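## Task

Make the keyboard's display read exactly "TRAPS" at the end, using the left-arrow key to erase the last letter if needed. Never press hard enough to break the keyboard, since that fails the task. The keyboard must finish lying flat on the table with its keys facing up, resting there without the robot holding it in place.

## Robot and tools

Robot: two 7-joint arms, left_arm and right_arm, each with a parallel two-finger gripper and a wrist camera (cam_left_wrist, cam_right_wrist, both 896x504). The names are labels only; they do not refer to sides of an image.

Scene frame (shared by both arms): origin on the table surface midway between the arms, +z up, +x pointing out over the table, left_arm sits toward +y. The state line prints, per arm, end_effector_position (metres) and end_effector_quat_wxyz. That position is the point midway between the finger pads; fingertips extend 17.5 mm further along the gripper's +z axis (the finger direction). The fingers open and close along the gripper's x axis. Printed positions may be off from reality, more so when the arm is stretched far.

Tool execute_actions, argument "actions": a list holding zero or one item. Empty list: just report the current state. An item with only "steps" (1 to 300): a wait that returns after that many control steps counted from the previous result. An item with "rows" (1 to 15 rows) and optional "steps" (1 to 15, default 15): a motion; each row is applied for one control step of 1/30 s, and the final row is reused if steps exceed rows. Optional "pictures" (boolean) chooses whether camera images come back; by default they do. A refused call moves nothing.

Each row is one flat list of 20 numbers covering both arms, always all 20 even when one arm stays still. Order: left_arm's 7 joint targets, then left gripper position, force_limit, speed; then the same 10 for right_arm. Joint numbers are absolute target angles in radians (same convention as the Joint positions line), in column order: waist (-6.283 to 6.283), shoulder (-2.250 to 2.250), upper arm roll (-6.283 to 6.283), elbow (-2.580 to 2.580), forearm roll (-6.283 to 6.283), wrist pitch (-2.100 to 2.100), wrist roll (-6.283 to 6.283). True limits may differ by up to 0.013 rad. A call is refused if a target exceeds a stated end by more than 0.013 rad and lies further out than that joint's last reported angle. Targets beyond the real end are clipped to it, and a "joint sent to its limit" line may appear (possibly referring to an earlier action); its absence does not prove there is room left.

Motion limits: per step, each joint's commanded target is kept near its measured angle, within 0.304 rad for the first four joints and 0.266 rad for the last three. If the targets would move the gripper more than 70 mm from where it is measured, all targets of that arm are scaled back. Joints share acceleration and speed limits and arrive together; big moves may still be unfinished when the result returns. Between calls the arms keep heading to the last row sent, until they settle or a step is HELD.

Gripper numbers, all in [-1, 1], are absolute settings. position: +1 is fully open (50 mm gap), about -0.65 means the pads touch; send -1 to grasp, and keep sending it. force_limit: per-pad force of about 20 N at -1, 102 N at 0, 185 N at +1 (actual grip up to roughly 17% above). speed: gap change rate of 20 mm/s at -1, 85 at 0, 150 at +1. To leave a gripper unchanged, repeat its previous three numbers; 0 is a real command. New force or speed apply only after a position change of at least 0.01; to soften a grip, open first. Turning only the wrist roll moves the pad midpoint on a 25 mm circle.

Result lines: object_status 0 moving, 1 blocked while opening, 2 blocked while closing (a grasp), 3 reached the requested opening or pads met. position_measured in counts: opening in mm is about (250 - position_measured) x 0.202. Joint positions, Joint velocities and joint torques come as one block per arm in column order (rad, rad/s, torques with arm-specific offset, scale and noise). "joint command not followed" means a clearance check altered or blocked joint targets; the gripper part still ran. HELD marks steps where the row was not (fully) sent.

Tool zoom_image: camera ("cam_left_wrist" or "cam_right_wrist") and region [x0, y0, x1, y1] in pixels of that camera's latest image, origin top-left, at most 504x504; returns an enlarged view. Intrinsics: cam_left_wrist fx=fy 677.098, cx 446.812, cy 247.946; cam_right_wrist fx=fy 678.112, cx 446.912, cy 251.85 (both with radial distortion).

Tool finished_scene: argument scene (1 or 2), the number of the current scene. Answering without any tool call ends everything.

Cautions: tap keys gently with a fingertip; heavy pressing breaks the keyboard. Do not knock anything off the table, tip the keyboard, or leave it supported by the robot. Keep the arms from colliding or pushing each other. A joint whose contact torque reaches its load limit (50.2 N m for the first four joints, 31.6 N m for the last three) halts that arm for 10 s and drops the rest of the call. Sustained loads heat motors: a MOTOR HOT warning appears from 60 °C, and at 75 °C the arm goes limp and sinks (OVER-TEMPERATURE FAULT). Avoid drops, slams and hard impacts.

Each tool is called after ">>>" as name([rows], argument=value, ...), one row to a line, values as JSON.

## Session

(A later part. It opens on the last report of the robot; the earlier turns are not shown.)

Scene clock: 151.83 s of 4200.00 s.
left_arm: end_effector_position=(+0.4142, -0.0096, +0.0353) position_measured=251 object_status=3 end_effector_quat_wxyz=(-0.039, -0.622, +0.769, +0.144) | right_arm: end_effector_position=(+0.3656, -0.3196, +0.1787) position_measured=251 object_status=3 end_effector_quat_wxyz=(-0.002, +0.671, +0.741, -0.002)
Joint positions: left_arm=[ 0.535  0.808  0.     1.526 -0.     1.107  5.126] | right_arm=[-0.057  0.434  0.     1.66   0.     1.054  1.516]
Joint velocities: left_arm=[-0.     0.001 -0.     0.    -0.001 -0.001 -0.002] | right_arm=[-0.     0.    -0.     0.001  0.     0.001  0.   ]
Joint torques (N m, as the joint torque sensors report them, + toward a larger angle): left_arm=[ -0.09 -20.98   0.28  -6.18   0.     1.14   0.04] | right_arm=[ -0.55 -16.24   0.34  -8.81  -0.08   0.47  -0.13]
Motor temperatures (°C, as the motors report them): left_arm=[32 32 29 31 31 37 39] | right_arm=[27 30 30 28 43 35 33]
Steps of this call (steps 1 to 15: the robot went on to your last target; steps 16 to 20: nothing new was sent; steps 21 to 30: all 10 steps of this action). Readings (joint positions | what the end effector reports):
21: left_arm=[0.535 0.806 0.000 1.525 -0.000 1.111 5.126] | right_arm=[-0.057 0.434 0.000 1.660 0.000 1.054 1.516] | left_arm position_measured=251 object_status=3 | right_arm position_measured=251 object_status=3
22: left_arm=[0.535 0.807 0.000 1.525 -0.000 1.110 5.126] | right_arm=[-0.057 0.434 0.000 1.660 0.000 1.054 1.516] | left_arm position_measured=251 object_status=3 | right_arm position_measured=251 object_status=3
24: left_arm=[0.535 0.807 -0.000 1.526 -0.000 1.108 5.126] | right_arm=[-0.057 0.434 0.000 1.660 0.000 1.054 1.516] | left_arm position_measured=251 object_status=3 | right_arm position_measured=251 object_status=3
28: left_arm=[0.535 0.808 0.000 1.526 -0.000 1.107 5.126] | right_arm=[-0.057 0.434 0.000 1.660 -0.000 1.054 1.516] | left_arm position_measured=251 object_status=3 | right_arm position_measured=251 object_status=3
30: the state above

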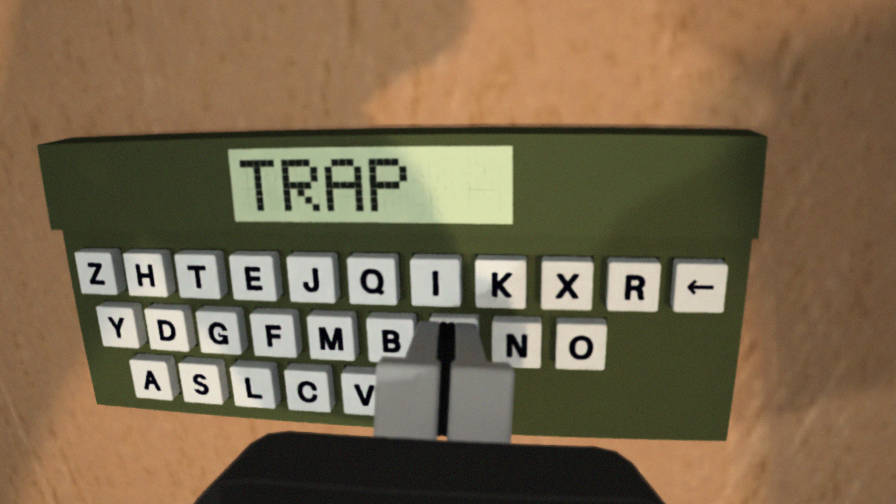

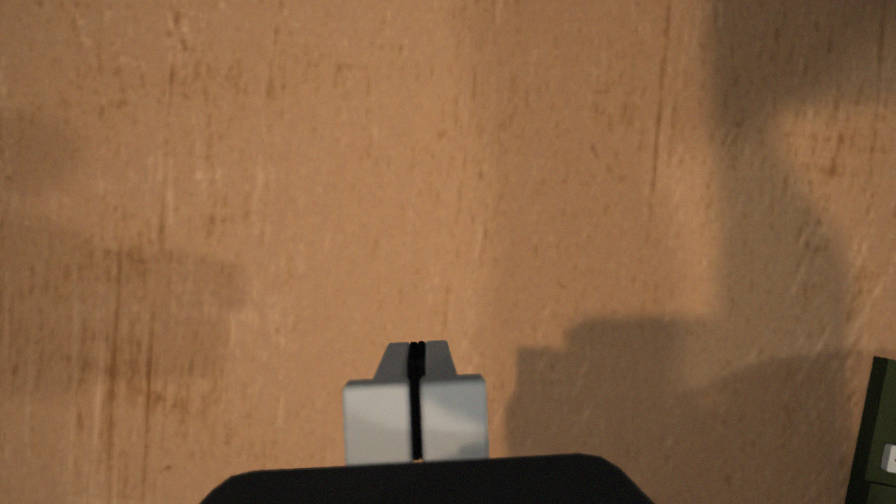

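>>> execute_actions([
  {"rows": [[0.5351,0.7649,0,1.5081,0,1.1686,5.1257,-0.7,-1,0,-0.057,0.434,0.0,1.66,0.0,1.054,1.516,-0.7,-1,0]], "steps": 9},
], pictures=false)

>>> execute_actions([
  {"rows": [[0.3701,0.6817,0,1.7007,0,1.0592,4.959,-0.7,-1,0,-0.057,0.434,0.0,1.66,0.0,1.054,1.516,-0.7,-1,0]], "steps": 15},
], pictures=false)

>>> execute_actions([
  {"rows": [[0.3701,0.6817,0,1.7007,0,1.0592,4.959,-0.7,-1,0,-0.057,0.434,0.0,1.66,0.0,1.054,1.516,-0.7,-1,0]], "steps": 8},
])

Scene clock: 157.30 s of 4200.00 s.
left_arm: end_effector_position=(+0.4139, -0.0094, +0.0610) position_measured=251 object_status=3 end_effector_quat_wxyz=(-0.040, -0.622, +0.769, +0.145) | right_arm: end_effector_position=(+0.3656, -0.3196, +0.1787) position_measured=251 object_status=3 end_effector_quat_wxyz=(-0.002, +0.671, +0.741, -0.002)
Joint positions: left_arm=[0.535 0.767 0.    1.509 0.    1.166 5.126] | right_arm=[-0.057  0.434  0.     1.66   0.     1.054  1.516]
Joint velocities: left_arm=[-0.    -0.025 -0.    -0.006  0.     0.028 -0.   ] | right_arm=[ 0.    -0.002 -0.    -0.    -0.     0.001  0.   ]
Joint torques (N m, as the joint torque sensors report them, + toward a larger angle): left_arm=[  0.02 -20.82   0.6   -5.81  -0.06   1.21   0.21] | right_arm=[ -0.55 -16.29   0.41  -8.92  -0.05   0.47  -0.15]
Motor temperatures (°C, as the motors report them): left_arm=[32 32 29 31 31 37 39] | right_arm=[27 30 30 28 43 35 33]
Steps of this call (steps 1 to 15: the robot went on to your last target; steps 16 to 90: nothing new was sent; then 2.17 s passed at rest; steps 91 to 99: all 9 steps of this action). Readings (joint positions | what the end effector reports):
91: left_arm=[0.535 0.807 -0.000 1.526 0.000 1.108 5.126] | right_arm=[-0.057 0.434 0.000 1.660 0.000 1.054 1.516] | left_arm position_measured=251 object_status=3 | right_arm position_measured=251 object_status=3
92: left_arm=[0.535 0.801 -0.000 1.524 0.000 1.115 5.126] | right_arm=[-0.057 0.434 0.000 1.660 0.000 1.054 1.516] | left_arm position_measured=251 object_status=3 | right_arm position_measured=251 object_status=3
94: left_arm=[0.535 0.782 -0.000 1.516 -0.000 1.142 5.126] | right_arm=[-0.057 0.434 0.000 1.660 0.000 1.054 1.516] | left_arm position_measured=251 object_status=3 | right_arm position_measured=251 object_status=3
98: left_arm=[0.535 0.768 0.000 1.509 0.000 1.165 5.126] | right_arm=[-0.057 0.434 0.000 1.660 0.000 1.054 1.516] | left_arm position_measured=251 object_status=3 | right_arm position_measured=251 object_status=3
99: the state above

Scene clock: 157.80 s of 4200.00 s.
left_arm: end_effector_position=(+0.4088, +0.0705, +0.0593) position_measured=251 object_status=3 end_effector_quat_wxyz=(-0.063, -0.620, +0.770, +0.137) | right_arm: end_effector_position=(+0.3656, -0.3196, +0.1787) position_measured=251 object_status=3 end_effector_quat_wxyz=(-0.002, +0.671, +0.741, -0.002)
Joint positions: left_arm=[ 0.374  0.684 -0.     1.699 -0.     1.06   4.96 ] | right_arm=[-0.057  0.434  0.     1.66   0.     1.054  1.516]
Joint velocities: left_arm=[-0.031 -0.023  0.014  0.017  0.004 -0.011 -0.01 ] | right_arm=[-0.     0.001  0.    -0.001 -0.     0.002  0.   ]
Joint torques (N m, as the joint torque sensors report them, + toward a larger angle): left_arm=[ -0.03 -18.98  -0.02  -5.66  -0.33   1.29  -0.1 ] | right_arm=[ -0.48 -16.18   0.37  -8.87  -0.07   0.38  -0.12]
Motor temperatures (°C, as the motors report them): left_arm=[32 32 29 31 31 37 39] | right_arm=[27 30 30 28 43 35 33]
Steps of this call (steps 1 to 15: all 15 steps of this action). Readings (joint positions | what the end effector reports):
1: left_arm=[0.534 0.766 0.000 1.509 0.000 1.166 5.125] | right_arm=[-0.057 0.434 0.000 1.660 0.000 1.054 1.516] | left_arm position_measured=251 object_status=3 | right_arm position_measured=251 object_status=3
2: left_arm=[0.528 0.762 0.002 1.515 0.001 1.163 5.121] | right_arm=[-0.057 0.434 0.000 1.660 0.000 1.054 1.516] | left_arm position_measured=251 object_status=3 | right_arm position_measured=251 object_status=3
4: left_arm=[0.503 0.747 0.003 1.541 0.001 1.147 5.098] | right_arm=[-0.057 0.434 0.000 1.660 0.000 1.054 1.516] | left_arm position_measured=251 object_status=3 | right_arm position_measured=251 object_status=3
8: left_arm=[0.419 0.705 -0.001 1.641 -0.001 1.092 5.011] | right_arm=[-0.057 0.434 0.000 1.660 0.000 1.054 1.516] | left_arm position_measured=251 object_status=3 | right_arm position_measured=251 object_status=3
15: the state above

Scene clock: 158.07 s of 4200.00 s.
left_arm: end_effector_position=(+0.4095, +0.0715, +0.0601) position_measured=251 object_status=3 end_effector_quat_wxyz=(-0.063, -0.621, +0.769, +0.136) | right_arm: end_effector_position=(+0.3656, -0.3196, +0.1787) position_measured=251 object_status=3 end_effector_quat_wxyz=(-0.002, +0.671, +0.741, -0.002)
Joint positions: left_arm=[ 0.37   0.682 -0.     1.701 -0.     1.059  4.959] | right_arm=[-0.057  0.434  0.     1.66   0.     1.054  1.516]
Joint velocities: left_arm=[-0.004 -0.002  0.001  0.    -0.    -0.     0.   ] | right_arm=[ 0.     0.001  0.    -0.    -0.    -0.    -0.   ]
Joint torques (N m, as the joint torque sensors report them, + toward a larger angle): left_arm=[ -0.49 -19.01   0.2   -5.81  -0.14   1.17  -0.12] | right_arm=[ -0.61 -16.3    0.29  -8.85  -0.1    0.36  -0.08]
Motor temperatures (°C, as the motors report them): left_arm=[32 32 29 31 31 37 39] | right_arm=[27 30 30 28 43 35 33]
Steps of this call (steps 1 to 8: all 8 steps of this action). Readings (joint positions | what the end effector reports):
1: left_arm=[0.373 0.684 -0.000 1.700 0.000 1.060 4.959] | right_arm=[-0.057 0.434 0.000 1.660 0.000 1.054 1.516] | left_arm position_measured=251 object_status=3 | right_arm position_measured=251 object_status=3
2: left_arm=[0.372 0.683 -0.000 1.700 0.000 1.059 4.959] | right_arm=[-0.057 0.434 0.000 1.660 0.000 1.054 1.516] | left_arm position_measured=251 object_status=3 | right_arm position_measured=251 object_status=3
4: left_arm=[0.371 0.682 -0.000 1.700 -0.000 1.059 4.959] | right_arm=[-0.057 0.434 0.000 1.660 -0.000 1.054 1.516] | left_arm position_measured=251 object_status=3 | right_arm position_measured=251 object_status=3
8: the state above

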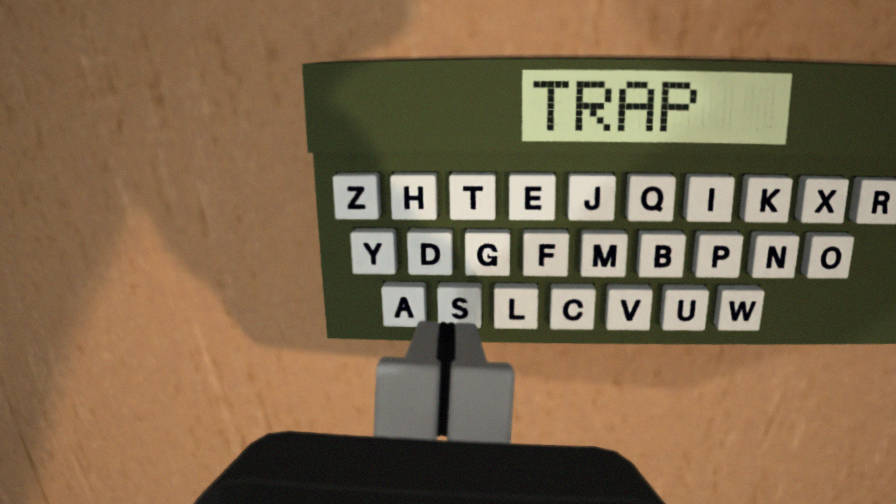

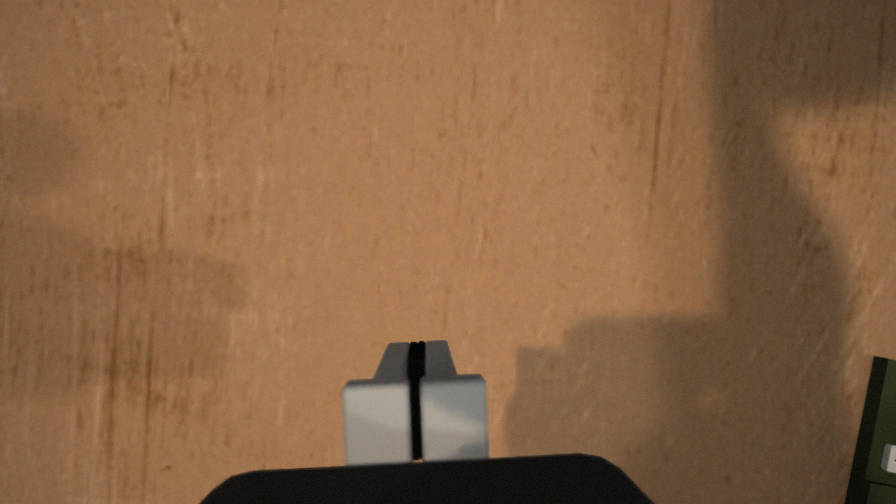

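>>> execute_actions([
  {"rows": [[0.3701,0.7237,0,1.7163,0,1.0016,4.959,-0.7,-1,0,-0.057,0.434,0.0,1.66,0.0,1.054,1.516,-0.7,-1,0]], "steps": 14},
])

Scene clock: 160.27 s of 4200.00 s.
left_arm: end_effector_position=(+0.4097, +0.0715, +0.0370) position_measured=251 object_status=3 end_effector_quat_wxyz=(-0.063, -0.621, +0.769, +0.135) | right_arm: end_effector_position=(+0.3656, -0.3196, +0.1787) position_measured=251 object_status=3 end_effector_quat_wxyz=(-0.002, +0.671, +0.741, -0.002)
Joint positions: left_arm=[ 0.37   0.723 -0.     1.716 -0.     1.002  4.959] | right_arm=[-0.057  0.434  0.     1.66   0.     1.054  1.516]
Joint velocities: left_arm=[-0.     0.005 -0.     0.     0.    -0.003 -0.   ] | right_arm=[-0.     0.002 -0.     0.002  0.     0.003  0.   ]
Joint torques (N m, as the joint torque sensors report them, + toward a larger angle): left_arm=[  0.24 -19.16   0.35  -5.2   -0.14   1.36   0.08] | right_arm=[ -0.53 -16.33   0.44  -8.84  -0.11   0.41  -0.16]
Motor temperatures (°C, as the motors report them): left_arm=[32 32 29 31 31 37 39] | right_arm=[27 30 30 28 43 35 33]
Steps of this call (steps 1 to 15: the robot went on to your last target; steps 16 to 52: nothing new was sent; steps 53 to 66: all 14 steps of this action). Readings (joint positions | what the end effector reports):
53: left_arm=[0.370 0.683 0.000 1.701 -0.000 1.058 4.959] | right_arm=[-0.057 0.434 0.000 1.660 0.000 1.054 1.516] | left_arm position_measured=251 object_status=3 | right_arm position_measured=251 object_status=3
54: left_arm=[0.370 0.689 0.000 1.702 -0.000 1.051 4.959] | right_arm=[-0.057 0.434 0.000 1.660 0.000 1.054 1.516] | left_arm position_measured=251 object_status=3 | right_arm position_measured=251 object_status=3
56: left_arm=[0.370 0.708 0.000 1.710 0.000 1.026 4.959] | right_arm=[-0.057 0.434 0.000 1.660 0.000 1.054 1.516] | left_arm position_measured=251 object_status=3 | right_arm position_measured=251 object_status=3
60: left_arm=[0.370 0.720 -0.000 1.716 -0.000 1.005 4.959] | right_arm=[-0.057 0.434 0.000 1.660 0.000 1.054 1.516] | left_arm position_measured=251 object_status=3 | right_arm position_measured=251 object_status=3
66: the state above

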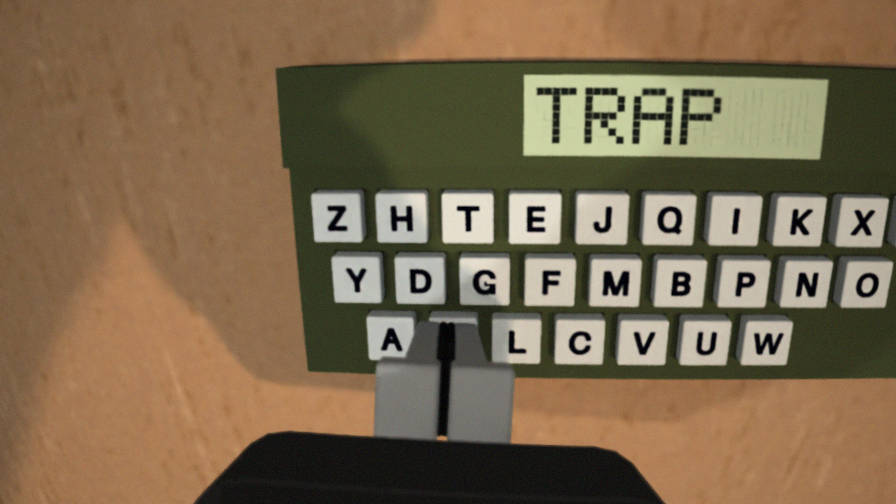

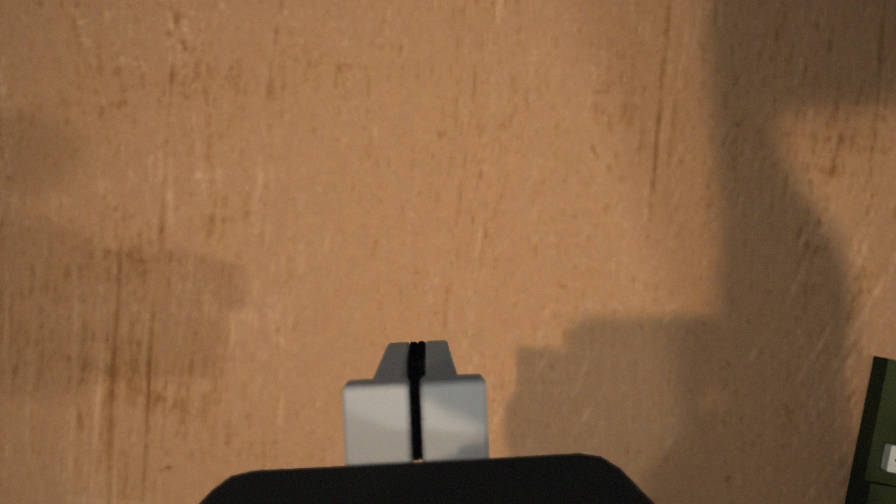

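>>> execute_actions([
  {"rows": [[0.3701,0.7270,0,1.7173,0,0.9973,4.959,-0.7,-1,0,-0.057,0.434,0.0,1.66,0.0,1.054,1.516,-0.7,-1,0]], "steps": 10},
])

Scene clock: 161.27 s of 4200.00 s.
left_arm: end_effector_position=(+0.4097, +0.0715, +0.0351) position_measured=251 object_status=3 end_effector_quat_wxyz=(-0.063, -0.621, +0.769, +0.136) | right_arm: end_effector_position=(+0.3656, -0.3196, +0.1787) position_measured=251 object_status=3 end_effector_quat_wxyz=(-0.002, +0.671, +0.741, -0.002)
Joint positions: left_arm=[0.37  0.727 0.    1.717 0.    0.997 4.959] | right_arm=[-0.057  0.434  0.     1.66   0.     1.054  1.516]
Joint velocities: left_arm=[-0.     0.001  0.     0.001  0.    -0.001 -0.   ] | right_arm=[-0.     0.001 -0.     0.002 -0.     0.001 -0.   ]
Joint torques (N m, as the joint torque sensors report them, + toward a larger angle): left_arm=[ -0.07 -18.66   0.3   -5.03  -0.06   1.38  -0.09] | right_arm=[ -0.75 -16.28   0.43  -8.88  -0.04   0.34  -0.08]
Motor temperatures (°C, as the motors report them): left_arm=[32 32 29 31 31 37 39] | right_arm=[27 30 30 28 43 35 33]
Steps of this call (steps 1 to 15: the robot went on to your last target; steps 16 to 20: nothing new was sent; steps 21 to 30: all 10 steps of this action). Readings (joint positions | what the end effector reports):
21: left_arm=[0.370 0.724 0.000 1.716 -0.000 1.001 4.959] | right_arm=[-0.057 0.434 0.000 1.660 0.000 1.054 1.516] | left_arm position_measured=251 object_status=3 | right_arm position_measured=251 object_status=3
22: left_arm=[0.370 0.725 0.000 1.716 -0.000 1.000 4.959] | right_arm=[-0.057 0.434 0.000 1.660 0.000 1.054 1.516] | left_arm position_measured=251 object_status=3 | right_arm position_measured=251 object_status=3
24: left_arm=[0.370 0.726 0.000 1.717 0.000 0.999 4.959] | right_arm=[-0.057 0.434 0.000 1.660 0.000 1.054 1.516] | left_arm position_measured=251 object_status=3 | right_arm position_measured=251 object_status=3
28: left_arm=[0.370 0.726 0.000 1.717 0.000 0.998 4.959] | right_arm=[-0.057 0.434 0.000 1.660 0.000 1.054 1.516] | left_arm position_measured=251 object_status=3 | right_arm position_measured=251 object_status=3
30: the state above

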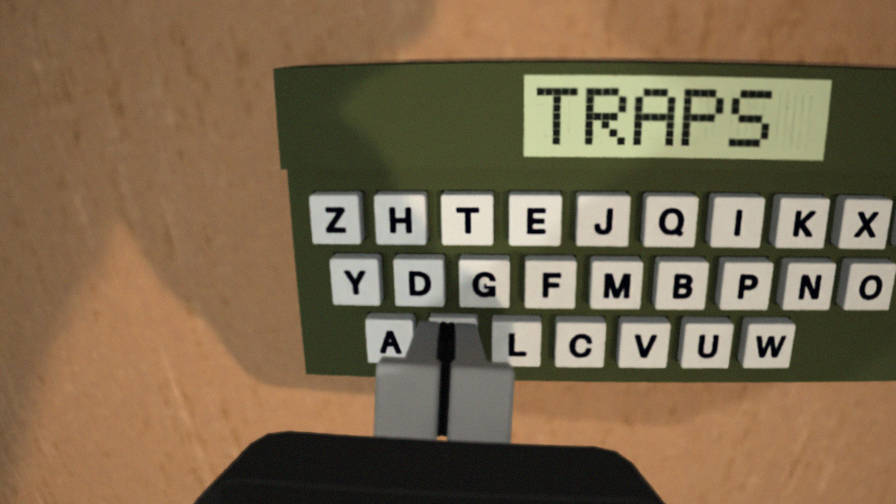

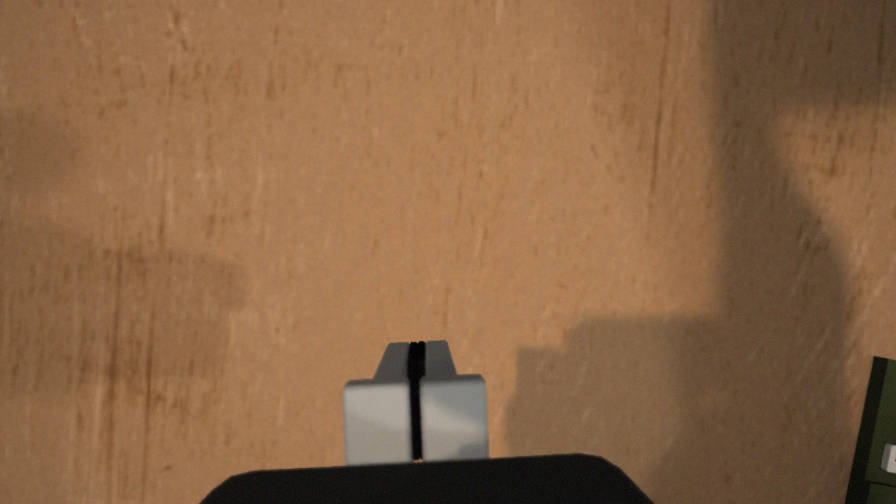

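TRAPS is displayed. Lifting the finger.

>>> execute_actions([
  {"rows": [[0.3701,0.6817,0,1.7007,0,1.0592,4.959,-0.7,-1,0,-0.057,0.434,0.0,1.66,0.0,1.054,1.516,-0.7,-1,0]], "steps": 13},
])

Scene clock: 162.30 s of 4200.00 s.
left_arm: end_effector_position=(+0.4095, +0.0716, +0.0598) position_measured=251 object_status=3 end_effector_quat_wxyz=(-0.063, -0.621, +0.769, +0.136) | right_arm: end_effector_position=(+0.3656, -0.3196, +0.1787) position_measured=251 object_status=3 end_effector_quat_wxyz=(-0.002, +0.671, +0.741, -0.002)
Joint positions: left_arm=[ 0.37   0.683  0.     1.701 -0.     1.059  4.959] | right_arm=[-0.057  0.434  0.     1.66   0.     1.054  1.516]
Joint velocities: left_arm=[-0.001 -0.009 -0.    -0.002 -0.     0.005  0.   ] | right_arm=[ 0.     0.     0.     0.    -0.     0.001 -0.   ]
Joint torques (N m, as the joint torque sensors report them, + toward a larger angle): left_arm=[ -0.3  -18.47   0.07  -5.61  -0.05   1.05   0.12] | right_arm=[ -0.62 -16.16   0.39  -8.91  -0.16   0.31  -0.21]
Motor temperatures (°C, as the motors report them): left_arm=[32 32 29 31 31 37 39] | right_arm=[27 30 30 28 43 35 33]
Steps of this call (steps 1 to 15: the robot went on to your last target; steps 16 to 18: nothing new was sent; steps 19 to 31: all 13 steps of this action). Readings (joint positions | what the end effector reports):
19: left_arm=[0.370 0.726 0.000 1.717 0.000 0.998 4.959] | right_arm=[-0.057 0.434 0.000 1.660 0.000 1.054 1.516] | left_arm position_measured=251 object_status=3 | right_arm position_measured=251 object_status=3
20: left_arm=[0.370 0.720 -0.000 1.716 0.000 1.004 4.959] | right_arm=[-0.057 0.434 0.000 1.660 0.000 1.054 1.516] | left_arm position_measured=251 object_status=3 | right_arm position_measured=251 object_status=3
22: left_arm=[0.370 0.700 -0.000 1.708 -0.000 1.031 4.959] | right_arm=[-0.057 0.434 0.000 1.660 0.000 1.054 1.516] | left_arm position_measured=251 object_status=3 | right_arm position_measured=251 object_status=3
26: left_arm=[0.370 0.686 0.000 1.701 0.000 1.056 4.959] | right_arm=[-0.057 0.434 0.000 1.660 0.000 1.054 1.516] | left_arm position_measured=251 object_status=3 | right_arm position_measured=251 object_status=3
31: the state above

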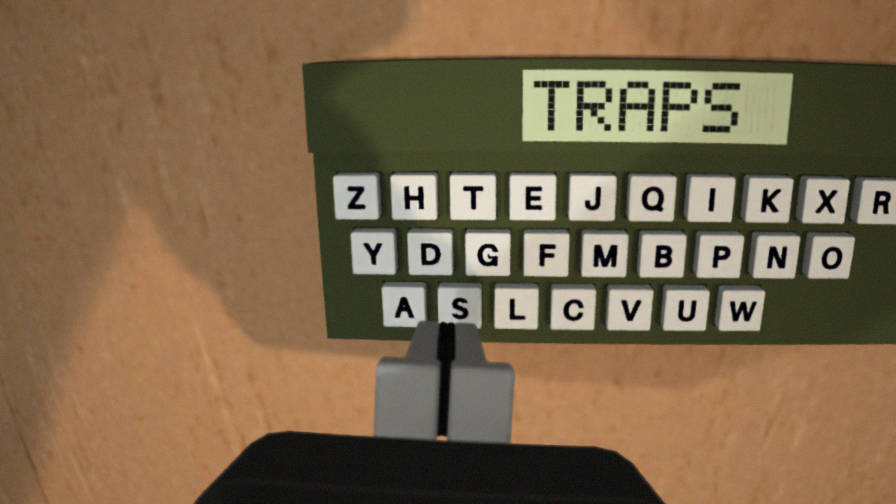

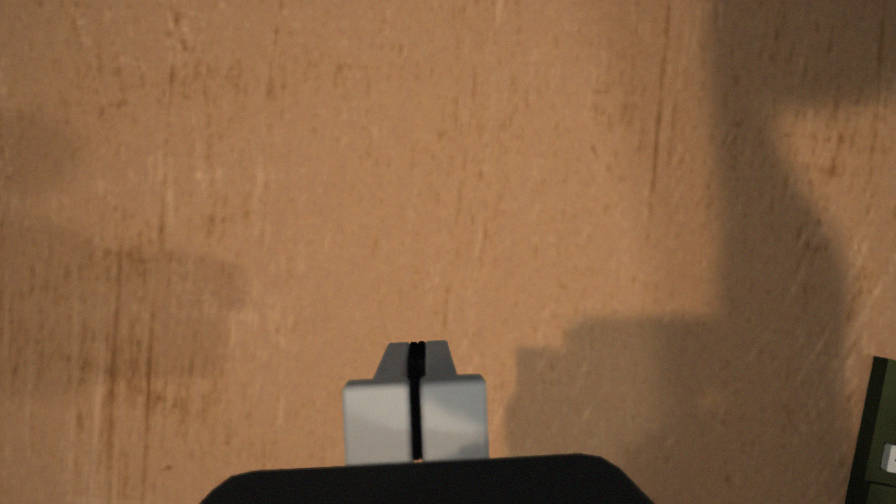

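>>> finished_scene(scene=2)

The scene is finished: the task was done.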